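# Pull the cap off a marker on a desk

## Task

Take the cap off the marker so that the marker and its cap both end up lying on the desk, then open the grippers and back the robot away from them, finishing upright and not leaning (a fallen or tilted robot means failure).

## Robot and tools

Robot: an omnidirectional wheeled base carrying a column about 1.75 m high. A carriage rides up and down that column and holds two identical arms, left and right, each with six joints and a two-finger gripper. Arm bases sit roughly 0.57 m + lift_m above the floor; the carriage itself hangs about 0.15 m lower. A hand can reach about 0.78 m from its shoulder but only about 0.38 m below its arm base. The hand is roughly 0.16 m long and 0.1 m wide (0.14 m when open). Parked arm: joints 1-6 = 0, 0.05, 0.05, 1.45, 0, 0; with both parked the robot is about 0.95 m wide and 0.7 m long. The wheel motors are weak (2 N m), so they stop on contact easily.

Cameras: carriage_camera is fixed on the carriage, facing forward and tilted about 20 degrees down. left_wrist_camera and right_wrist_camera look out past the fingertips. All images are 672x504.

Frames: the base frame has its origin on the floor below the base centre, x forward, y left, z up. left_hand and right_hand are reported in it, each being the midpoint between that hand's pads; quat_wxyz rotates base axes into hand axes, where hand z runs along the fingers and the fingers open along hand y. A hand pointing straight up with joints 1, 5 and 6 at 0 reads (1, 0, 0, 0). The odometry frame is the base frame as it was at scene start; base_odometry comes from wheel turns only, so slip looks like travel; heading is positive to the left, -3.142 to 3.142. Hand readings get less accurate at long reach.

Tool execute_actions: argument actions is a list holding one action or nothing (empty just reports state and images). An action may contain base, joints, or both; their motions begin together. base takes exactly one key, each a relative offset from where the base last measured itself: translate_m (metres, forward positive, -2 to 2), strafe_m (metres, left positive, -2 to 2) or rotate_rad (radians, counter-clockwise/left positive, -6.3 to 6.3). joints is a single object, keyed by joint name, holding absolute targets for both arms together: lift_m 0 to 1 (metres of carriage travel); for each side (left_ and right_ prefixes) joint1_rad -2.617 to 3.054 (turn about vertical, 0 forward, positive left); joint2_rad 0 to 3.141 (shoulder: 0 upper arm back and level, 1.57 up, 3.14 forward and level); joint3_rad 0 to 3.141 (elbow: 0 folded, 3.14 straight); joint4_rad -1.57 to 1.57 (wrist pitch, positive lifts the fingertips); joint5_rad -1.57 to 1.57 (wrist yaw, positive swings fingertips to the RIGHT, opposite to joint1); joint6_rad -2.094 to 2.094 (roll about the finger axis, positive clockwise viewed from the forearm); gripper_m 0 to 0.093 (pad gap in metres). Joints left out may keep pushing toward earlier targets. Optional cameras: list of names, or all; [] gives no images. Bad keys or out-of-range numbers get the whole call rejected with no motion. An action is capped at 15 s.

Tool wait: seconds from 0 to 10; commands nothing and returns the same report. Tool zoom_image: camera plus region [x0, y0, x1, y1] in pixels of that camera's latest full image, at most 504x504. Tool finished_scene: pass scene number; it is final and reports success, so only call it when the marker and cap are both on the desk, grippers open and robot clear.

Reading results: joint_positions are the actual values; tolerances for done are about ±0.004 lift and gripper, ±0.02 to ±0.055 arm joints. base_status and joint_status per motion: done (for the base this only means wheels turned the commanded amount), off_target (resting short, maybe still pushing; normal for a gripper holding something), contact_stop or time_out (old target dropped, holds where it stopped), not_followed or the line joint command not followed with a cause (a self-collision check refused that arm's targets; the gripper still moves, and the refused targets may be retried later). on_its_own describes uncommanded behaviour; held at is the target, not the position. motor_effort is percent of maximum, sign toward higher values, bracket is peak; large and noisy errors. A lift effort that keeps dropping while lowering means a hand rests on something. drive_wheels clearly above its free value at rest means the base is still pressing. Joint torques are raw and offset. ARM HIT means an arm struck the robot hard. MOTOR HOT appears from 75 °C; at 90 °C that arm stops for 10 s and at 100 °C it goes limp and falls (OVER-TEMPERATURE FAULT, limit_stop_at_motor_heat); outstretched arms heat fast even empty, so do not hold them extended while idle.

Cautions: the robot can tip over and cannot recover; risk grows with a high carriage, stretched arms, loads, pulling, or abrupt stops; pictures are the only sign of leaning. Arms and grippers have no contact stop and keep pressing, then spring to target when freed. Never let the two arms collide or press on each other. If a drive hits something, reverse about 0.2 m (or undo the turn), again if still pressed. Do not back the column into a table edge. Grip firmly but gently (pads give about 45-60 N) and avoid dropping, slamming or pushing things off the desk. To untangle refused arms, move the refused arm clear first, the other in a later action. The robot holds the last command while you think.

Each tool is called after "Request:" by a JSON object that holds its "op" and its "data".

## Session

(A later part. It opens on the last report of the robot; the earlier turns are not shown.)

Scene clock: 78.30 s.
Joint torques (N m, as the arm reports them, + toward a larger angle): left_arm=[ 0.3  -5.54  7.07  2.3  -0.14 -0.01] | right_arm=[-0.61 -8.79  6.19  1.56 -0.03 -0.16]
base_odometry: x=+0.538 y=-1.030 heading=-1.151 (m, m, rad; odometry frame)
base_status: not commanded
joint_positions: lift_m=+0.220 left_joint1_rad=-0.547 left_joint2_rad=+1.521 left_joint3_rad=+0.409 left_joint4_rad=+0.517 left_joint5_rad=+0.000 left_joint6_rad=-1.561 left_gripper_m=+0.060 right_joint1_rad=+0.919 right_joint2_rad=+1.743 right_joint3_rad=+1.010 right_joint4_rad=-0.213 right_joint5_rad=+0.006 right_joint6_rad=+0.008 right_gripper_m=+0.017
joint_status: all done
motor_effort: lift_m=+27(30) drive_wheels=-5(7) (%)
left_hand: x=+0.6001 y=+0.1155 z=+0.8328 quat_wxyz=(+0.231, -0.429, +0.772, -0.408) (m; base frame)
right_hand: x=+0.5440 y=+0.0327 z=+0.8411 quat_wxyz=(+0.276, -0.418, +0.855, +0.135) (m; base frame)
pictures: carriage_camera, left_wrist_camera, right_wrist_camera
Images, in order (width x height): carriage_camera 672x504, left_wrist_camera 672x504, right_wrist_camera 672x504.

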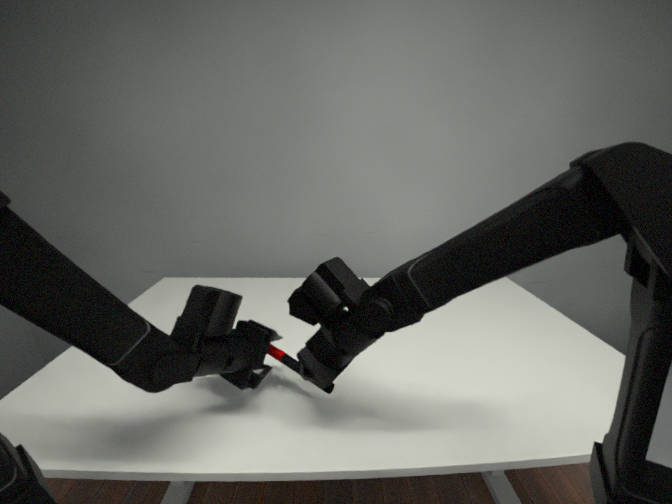

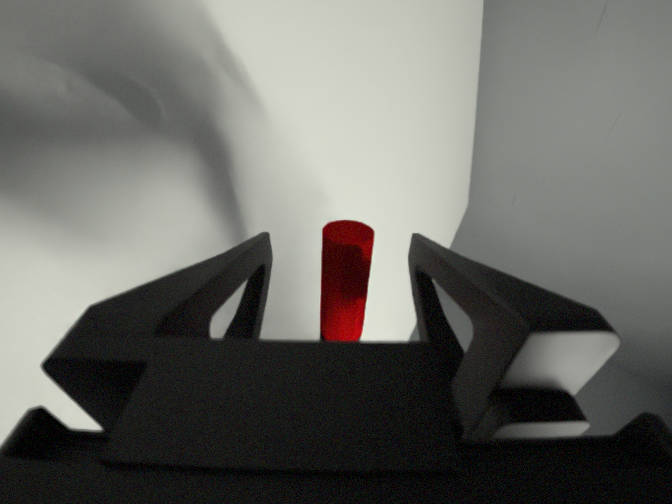

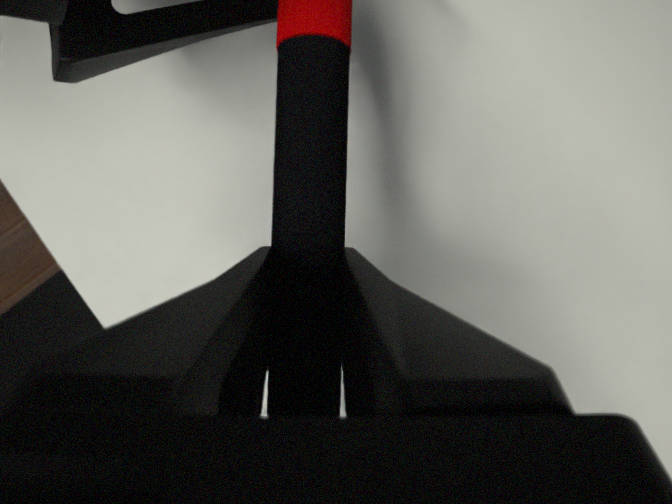

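Request:
{"op": "execute_actions", "data": {"actions": [{"joints":{"left_joint1_rad":-0.575}}], "cameras": []}}

Request:
{"op": "execute_actions", "data": {"actions": [{"joints":{"left_gripper_m":0}}]}}

Request:
{"op": "execute_actions", "data": {"actions": [{"joints":{"left_joint1_rad":-0.42}}]}}

Scene clock: 82.10 s.
Joint torques (N m, as the arm reports them, + toward a larger angle): left_arm=[-0.72 -5.47  7.07  2.32 -0.14  0.  ] | right_arm=[-0.59 -8.6   6.05  1.59 -0.01 -0.12]
base_odometry: x=+0.538 y=-1.030 heading=-1.151 (m, m, rad; odometry frame)
base_status: not commanded
joint_positions: lift_m=+0.220 left_joint1_rad=-0.567 left_joint2_rad=+1.521 left_joint3_rad=+0.409 left_joint4_rad=+0.518 left_joint5_rad=+0.000 left_joint6_rad=-1.561 left_gripper_m=+0.060 right_joint1_rad=+0.919 right_joint2_rad=+1.743 right_joint3_rad=+1.010 right_joint4_rad=-0.213 right_joint5_rad=+0.006 right_joint6_rad=+0.008 right_gripper_m=+0.017
joint_status: all done
motor_effort: lift_m=+33(29) drive_wheels=-5(5) (%)
left_hand: x=+0.5964 y=+0.1093 z=+0.8329 quat_wxyz=(+0.228, -0.421, +0.776, -0.410) (m; base frame)
right_hand: x=+0.5440 y=+0.0327 z=+0.8411 quat_wxyz=(+0.276, -0.418, +0.855, +0.135) (m; base frame)
pictures: none
No camera images: the call's "cameras" was empty. Leave "cameras" out to get every camera's image.

Scene clock: 82.73 s.
Joint torques (N m, as the arm reports them, + toward a larger angle): left_arm=[-0.72 -5.5   7.05  2.29 -0.14 -0.01] | right_arm=[-0.48 -8.71  6.12  1.58  0.   -0.13]
base_odometry: x=+0.538 y=-1.030 heading=-1.151 (m, m, rad; odometry frame)
base_status: not commanded
joint_positions: lift_m=+0.220 left_joint1_rad=-0.567 left_joint2_rad=+1.521 left_joint3_rad=+0.409 left_joint4_rad=+0.520 left_joint5_rad=+0.000 left_joint6_rad=-1.561 left_gripper_m=+0.019 right_joint1_rad=+0.919 right_joint2_rad=+1.743 right_joint3_rad=+1.010 right_joint4_rad=-0.213 right_joint5_rad=+0.005 right_joint6_rad=+0.008 right_gripper_m=+0.017
joint_status: left_gripper_m off_target (ended at +0.019, target +0.000)
motor_effort: lift_m=+27(29) drive_wheels=-5(5) (%)
left_hand: x=+0.5967 y=+0.1092 z=+0.8334 quat_wxyz=(+0.228, -0.421, +0.776, -0.411) (m; base frame)
right_hand: x=+0.5440 y=+0.0328 z=+0.8411 quat_wxyz=(+0.276, -0.418, +0.855, +0.135) (m; base frame)
pictures: carriage_camera, left_wrist_camera, right_wrist_camera
Images, in order (width x height): carriage_camera 672x504, left_wrist_camera 672x504, right_wrist_camera 672x504.

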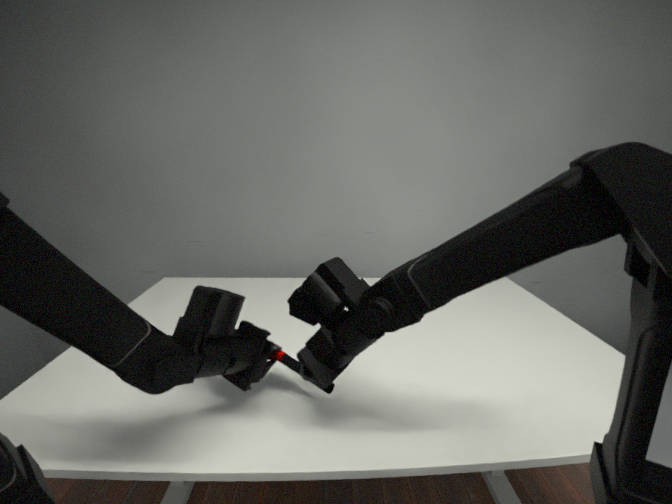

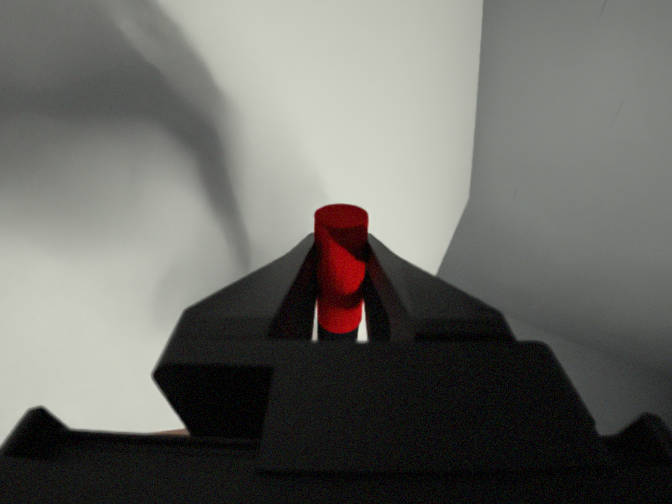

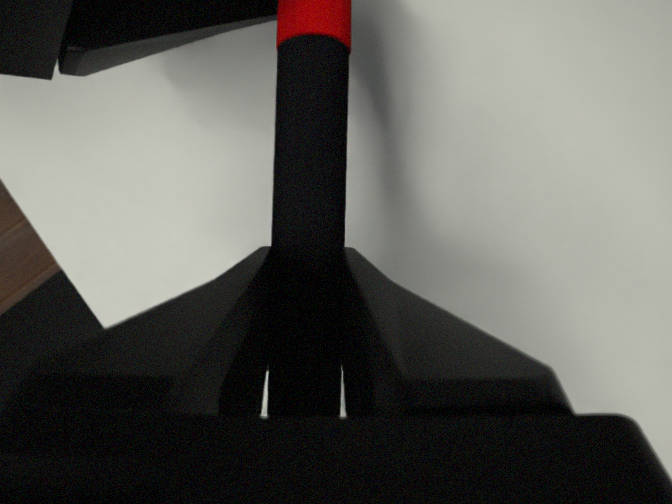

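Scene clock: 83.47 s.
Joint torques (N m, as the arm reports them, + toward a larger angle): left_arm=[-0.05 -5.51  7.05  2.27 -0.16  0.  ] | right_arm=[-0.52 -8.65  6.26  1.54 -0.01 -0.14]
base_odometry: x=+0.538 y=-1.030 heading=-1.151 (m, m, rad; odometry frame)
base_status: not commanded
joint_positions: lift_m=+0.220 left_joint1_rad=-0.423 left_joint2_rad=+1.521 left_joint3_rad=+0.409 left_joint4_rad=+0.522 left_joint5_rad=+0.002 left_joint6_rad=-1.561 left_gripper_m=+0.019 right_joint1_rad=+0.919 right_joint2_rad=+1.743 right_joint3_rad=+1.010 right_joint4_rad=-0.210 right_joint5_rad=+0.005 right_joint6_rad=+0.008 right_gripper_m=+0.017
joint_status: all done
motor_effort: lift_m=+28(28) drive_wheels=-5(5) (%)
left_hand: x=+0.6223 y=+0.1560 z=+0.8338 quat_wxyz=(+0.257, -0.475, +0.743, -0.395) (m; base frame)
right_hand: x=+0.5444 y=+0.0333 z=+0.8416 quat_wxyz=(+0.277, -0.418, +0.854, +0.136) (m; base frame)
pictures: carriage_camera, left_wrist_camera, right_wrist_camera
Images, in order (width x height): carriage_camera 672x504, left_wrist_camera 672x504, right_wrist_camera 672x504.

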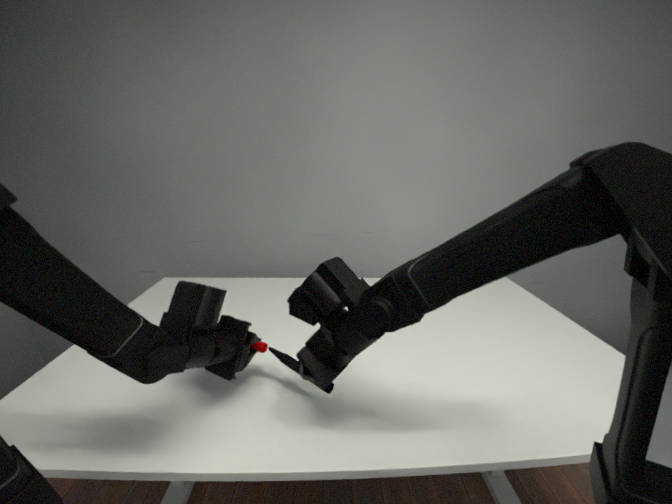

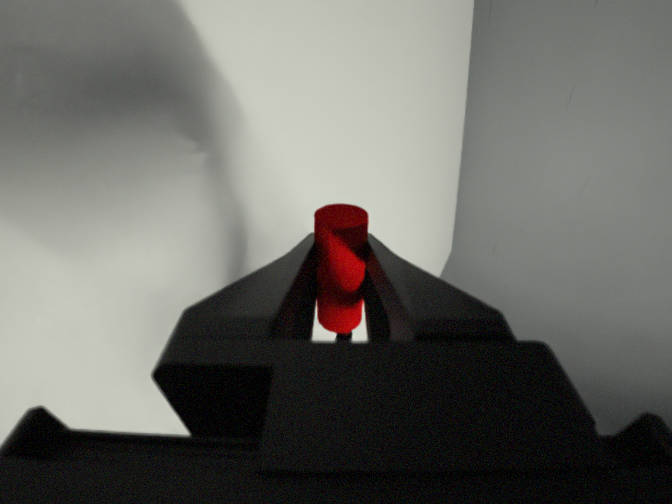

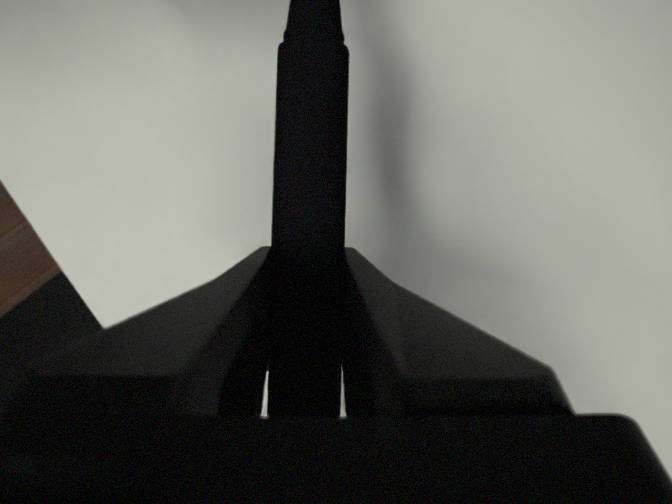

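Request:
{"op": "execute_actions", "data": {"actions": [{"joints":{"left_joint1_rad":0,"lift_m":0.3}}], "cameras": []}}

Request:
{"op": "execute_actions", "data": {"actions": [{"joints":{"left_joint2_rad":1.87,"left_joint3_rad":1.2,"left_joint4_rad":-0.9,"right_joint1_rad":0.2,"right_joint2_rad":2.0,"right_joint3_rad":1.2,"right_joint4_rad":-0.15}}], "cameras": []}}

Request:
{"op": "execute_actions", "data": {"actions": [{"joints":{"lift_m":0.175}}]}}

Scene clock: 90.57 s.
Joint torques (N m, as the arm reports them, + toward a larger angle): left_arm=[ 0.06 -5.57  7.09  2.16 -0.14  0.  ] | right_arm=[-0.45 -9.6   6.6   1.57 -0.04 -0.14]
base_odometry: x=+0.538 y=-1.030 heading=-1.151 (m, m, rad; odometry frame)
base_status: not commanded
joint_positions: lift_m=+0.300 left_joint1_rad=-0.004 left_joint2_rad=+1.521 left_joint3_rad=+0.409 left_joint4_rad=+0.533 left_joint5_rad=+0.000 left_joint6_rad=-1.561 left_gripper_m=+0.019 right_joint1_rad=+0.919 right_joint2_rad=+1.753 right_joint3_rad=+1.002 right_joint4_rad=-0.216 right_joint5_rad=+0.003 right_joint6_rad=+0.008 right_gripper_m=+0.017
joint_status: all done
motor_effort: lift_m=+34(36) drive_wheels=+4(5) (%)
left_hand: x=+0.6567 y=+0.3081 z=+0.9157 quat_wxyz=(+0.337, -0.618, +0.626, -0.335) (m; base frame)
right_hand: x=+0.5415 y=+0.0301 z=+0.9138 quat_wxyz=(+0.267, -0.420, +0.858, +0.131) (m; base frame)
pictures: none
No camera images: the call's "cameras" was empty. Leave "cameras" out to get every camera's image.

Scene clock: 92.23 s.
Joint torques (N m, as the arm reports them, + toward a larger angle): left_arm=[ 0.12 -9.91  7.15  0.14 -0.18 -0.07] | right_arm=[ -0.38 -12.61   7.48   1.55   0.02  -0.1 ]
base_odometry: x=+0.538 y=-1.030 heading=-1.151 (m, m, rad; odometry frame)
base_status: not commanded
joint_positions: lift_m=+0.300 left_joint1_rad=-0.004 left_joint2_rad=+1.868 left_joint3_rad=+1.188 left_joint4_rad=-0.891 left_joint5_rad=+0.000 left_joint6_rad=-1.561 left_gripper_m=+0.019 right_joint1_rad=+0.198 right_joint2_rad=+2.011 right_joint3_rad=+1.189 right_joint4_rad=-0.158 right_joint5_rad=+0.002 right_joint6_rad=+0.008 right_gripper_m=+0.017
joint_status: all done
motor_effort: lift_m=+29(30) drive_wheels=-5(7) (%)
left_hand: x=+0.6075 y=+0.3083 z=+0.8791 quat_wxyz=(+0.000, -0.702, +0.712, +0.000) (m; base frame)
right_hand: x=+0.7527 y=-0.2157 z=+0.8760 quat_wxyz=(+0.290, -0.090, +0.952, +0.029) (m; base frame)
pictures: none
No camera images: the call's "cameras" was empty. Leave "cameras" out to get every camera's image.

Scene clock: 93.27 s.
Joint torques (N m, as the arm reports them, + toward a larger angle): left_arm=[ 0.13 -9.96  7.01  0.17 -0.17 -0.07] | right_arm=[ -0.41 -12.36   7.26   1.6    0.04  -0.15]
base_odometry: x=+0.538 y=-1.030 heading=-1.151 (m, m, rad; odometry frame)
base_status: not commanded
joint_positions: lift_m=+0.175 left_joint1_rad=-0.004 left_joint2_rad=+1.870 left_joint3_rad=+1.190 left_joint4_rad=-0.892 left_joint5_rad=+0.000 left_joint6_rad=-1.561 left_gripper_m=+0.019 right_joint1_rad=+0.198 right_joint2_rad=+2.009 right_joint3_rad=+1.189 right_joint4_rad=-0.158 right_joint5_rad=+0.002 right_joint6_rad=+0.008 right_gripper_m=+0.017
joint_status: all done
motor_effort: lift_m=+24(30) drive_wheels=-4(5) (%)
left_hand: x=+0.6077 y=+0.3083 z=+0.7547 quat_wxyz=(+0.000, -0.702, +0.712, +0.000) (m; base frame)
right_hand: x=+0.7528 y=-0.2157 z=+0.7521 quat_wxyz=(+0.290, -0.090, +0.952, +0.029) (m; base frame)
pictures: carriage_camera, left_wrist_camera, right_wrist_camera
Images, in order (width x height): carriage_camera 672x504, left_wrist_camera 672x504, right_wrist_camera 672x504.

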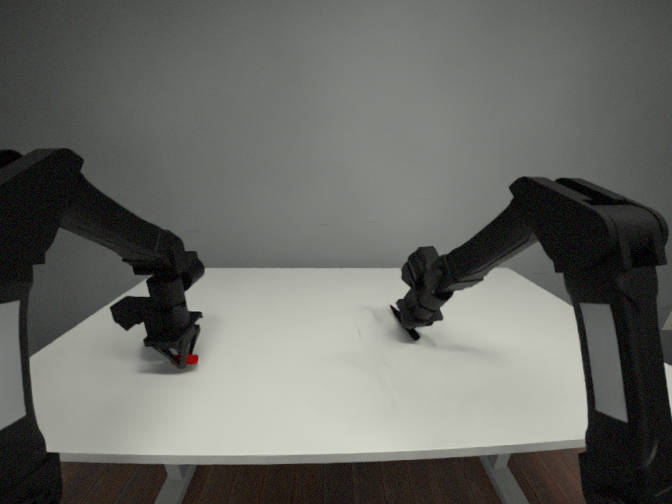

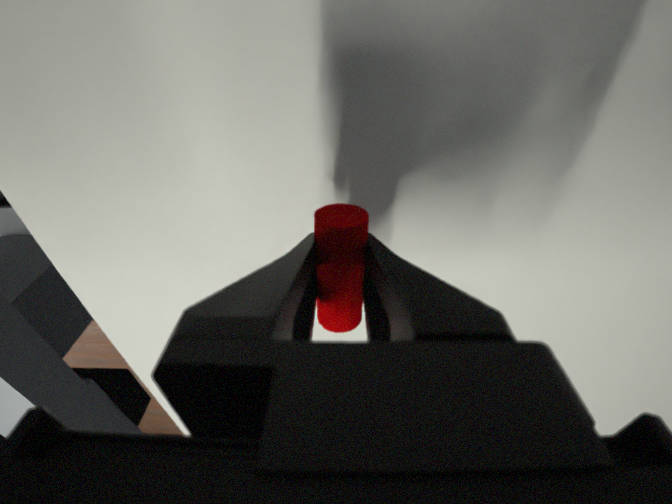

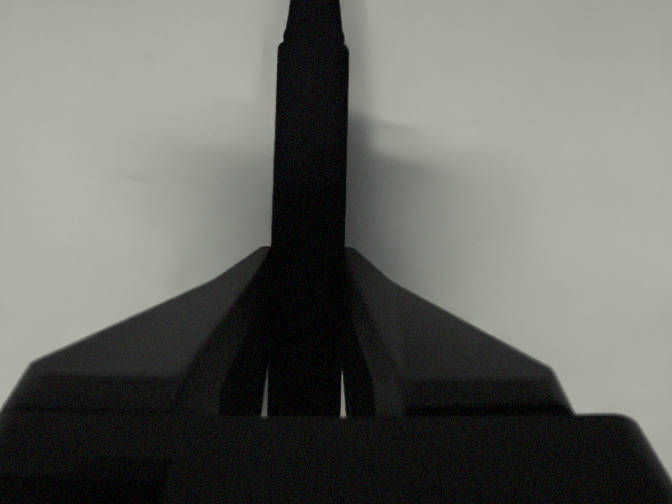

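Request:
{"op": "execute_actions", "data": {"actions": [{"joints":{"lift_m":0.161}}], "cameras": []}}

Request:
{"op": "execute_actions", "data": {"actions": [{"joints":{"left_gripper_m":0.06,"right_gripper_m":0.06}}], "cameras": []}}

Request:
{"op": "execute_actions", "data": {"actions": [{"joints":{"lift_m":0.27}}], "cameras": []}}

Request:
{"op": "execute_actions", "data": {"actions": [{"base":{"translate_m":-0.4},"joints":{"left_joint2_rad":0.3,"left_joint3_rad":0.3,"right_joint2_rad":0.3,"right_joint3_rad":0.3}}], "cameras": ["carriage_camera"]}}

Scene clock: 98.53 s.
Joint torques (N m, as the arm reports them, + toward a larger angle): left_arm=[  0.13 -10.07   7.02   0.17  -0.18  -0.08] | right_arm=[ -0.45 -12.29   7.29   1.55  -0.05  -0.17]
base_odometry: x=+0.538 y=-1.030 heading=-1.151 (m, m, rad; odometry frame)
base_status: not commanded
joint_positions: lift_m=+0.161 left_joint1_rad=-0.004 left_joint2_rad=+1.871 left_joint3_rad=+1.190 left_joint4_rad=-0.893 left_joint5_rad=+0.000 left_joint6_rad=-1.561 left_gripper_m=+0.019 right_joint1_rad=+0.198 right_joint2_rad=+2.009 right_joint3_rad=+1.189 right_joint4_rad=-0.155 right_joint5_rad=+0.002 right_joint6_rad=+0.008 right_gripper_m=+0.017
joint_status: all done
motor_effort: lift_m=+27(26) drive_wheels=+4(7) (%)
left_hand: x=+0.6072 y=+0.3083 z=+0.7403 quat_wxyz=(-0.001, -0.702, +0.712, +0.001) (m; base frame)
right_hand: x=+0.7533 y=-0.2155 z=+0.7387 quat_wxyz=(+0.292, -0.090, +0.952, +0.029) (m; base frame)
pictures: none
No camera images: the call's "cameras" was empty. Leave "cameras" out to get every camera's image.

Scene clock: 99.17 s.
Joint torques (N m, as the arm reports them, + toward a larger angle): left_arm=[  0.16 -10.04   7.01   0.16  -0.18  -0.07] | right_arm=[ -0.32 -12.22   7.4    1.54   0.01  -0.13]
base_odometry: x=+0.538 y=-1.030 heading=-1.151 (m, m, rad; odometry frame)
base_status: not commanded
joint_positions: lift_m=+0.161 left_joint1_rad=-0.004 left_joint2_rad=+1.871 left_joint3_rad=+1.190 left_joint4_rad=-0.893 left_joint5_rad=+0.000 left_joint6_rad=-1.561 left_gripper_m=+0.060 right_joint1_rad=+0.198 right_joint2_rad=+2.009 right_joint3_rad=+1.189 right_joint4_rad=-0.155 right_joint5_rad=+0.002 right_joint6_rad=+0.008 right_gripper_m=+0.060
joint_status: all done
motor_effort: lift_m=+22(21) drive_wheels=+4(4) (%)
left_hand: x=+0.6072 y=+0.3083 z=+0.7403 quat_wxyz=(-0.001, -0.702, +0.712, +0.001) (m; base frame)
right_hand: x=+0.7533 y=-0.2155 z=+0.7387 quat_wxyz=(+0.292, -0.090, +0.952, +0.029) (m; base frame)
pictures: none
No camera images: the call's "cameras" was empty. Leave "cameras" out to get every camera's image.

Scene clock: 100.27 s.
Joint torques (N m, as the arm reports them, + toward a larger angle): left_arm=[  0.17 -10.05   7.     0.17  -0.17  -0.07] | right_arm=[ -0.4  -11.78   7.51   1.57   0.03  -0.17]
base_odometry: x=+0.538 y=-1.030 heading=-1.151 (m, m, rad; odometry frame)
base_status: not commanded
joint_positions: lift_m=+0.270 left_joint1_rad=-0.004 left_joint2_rad=+1.870 left_joint3_rad=+1.190 left_joint4_rad=-0.894 left_joint5_rad=+0.000 left_joint6_rad=-1.561 left_gripper_m=+0.060 right_joint1_rad=+0.198 right_joint2_rad=+2.004 right_joint3_rad=+1.189 right_joint4_rad=-0.155 right_joint5_rad=+0.002 right_joint6_rad=+0.008 right_gripper_m=+0.060
joint_status: all done
motor_effort: lift_m=+29(36) drive_wheels=+4(6) (%)
left_hand: x=+0.6071 y=+0.3083 z=+0.8490 quat_wxyz=(-0.001, -0.702, +0.712, +0.001) (m; base frame)
right_hand: x=+0.7540 y=-0.2154 z=+0.8495 quat_wxyz=(+0.294, -0.090, +0.951, +0.029) (m; base frame)
pictures: none
No camera images: the call's "cameras" was empty. Leave "cameras" out to get every camera's image.

Scene clock: 103.17 s.
Joint torques (N m, as the arm reports them, + toward a larger angle): left_arm=[ 0.15  1.2   6.59  1.75 -0.15 -0.02] | right_arm=[-0.48  1.02  7.15  2.15  0.02 -0.16]
base_odometry: x=+0.375 y=-0.665 heading=-1.151 (m, m, rad; odometry frame)
base_status: done
joint_positions: lift_m=+0.270 left_joint1_rad=-0.004 left_joint2_rad=+0.311 left_joint3_rad=+0.315 left_joint4_rad=-0.899 left_joint5_rad=+0.000 left_joint6_rad=-1.561 left_gripper_m=+0.060 right_joint1_rad=+0.198 right_joint2_rad=+0.306 right_joint3_rad=+0.309 right_joint4_rad=-0.155 right_joint5_rad=+0.002 right_joint6_rad=+0.008 right_gripper_m=+0.060
joint_status: all done
motor_effort: lift_m=+27(30) drive_wheels=-4(40) (%)
left_hand: x=+0.4490 y=+0.3089 z=+0.8997 quat_wxyz=(+0.235, -0.663, +0.672, -0.233) (m; base frame)
right_hand: x=+0.5330 y=-0.2597 z=+1.0531 quat_wxyz=(+0.648, -0.071, +0.755, +0.066) (m; base frame)
pictures: carriage_camera
Images, in order (width x height): carriage_camera 672x504.

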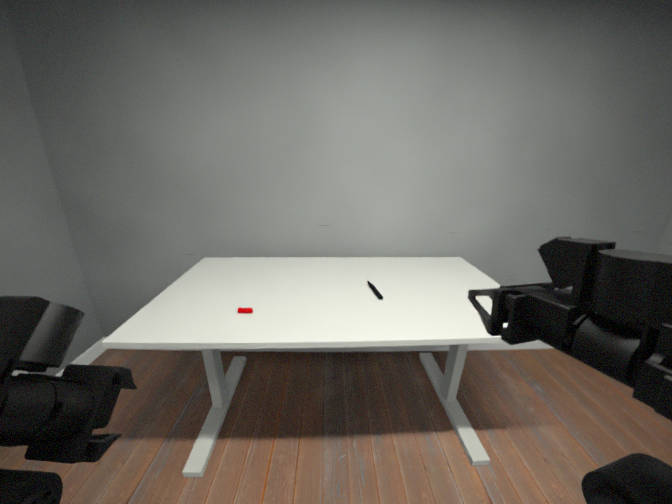

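Request:
{"op": "finished_scene", "data": {"scene": 1}}

The scene is finished: the task was done.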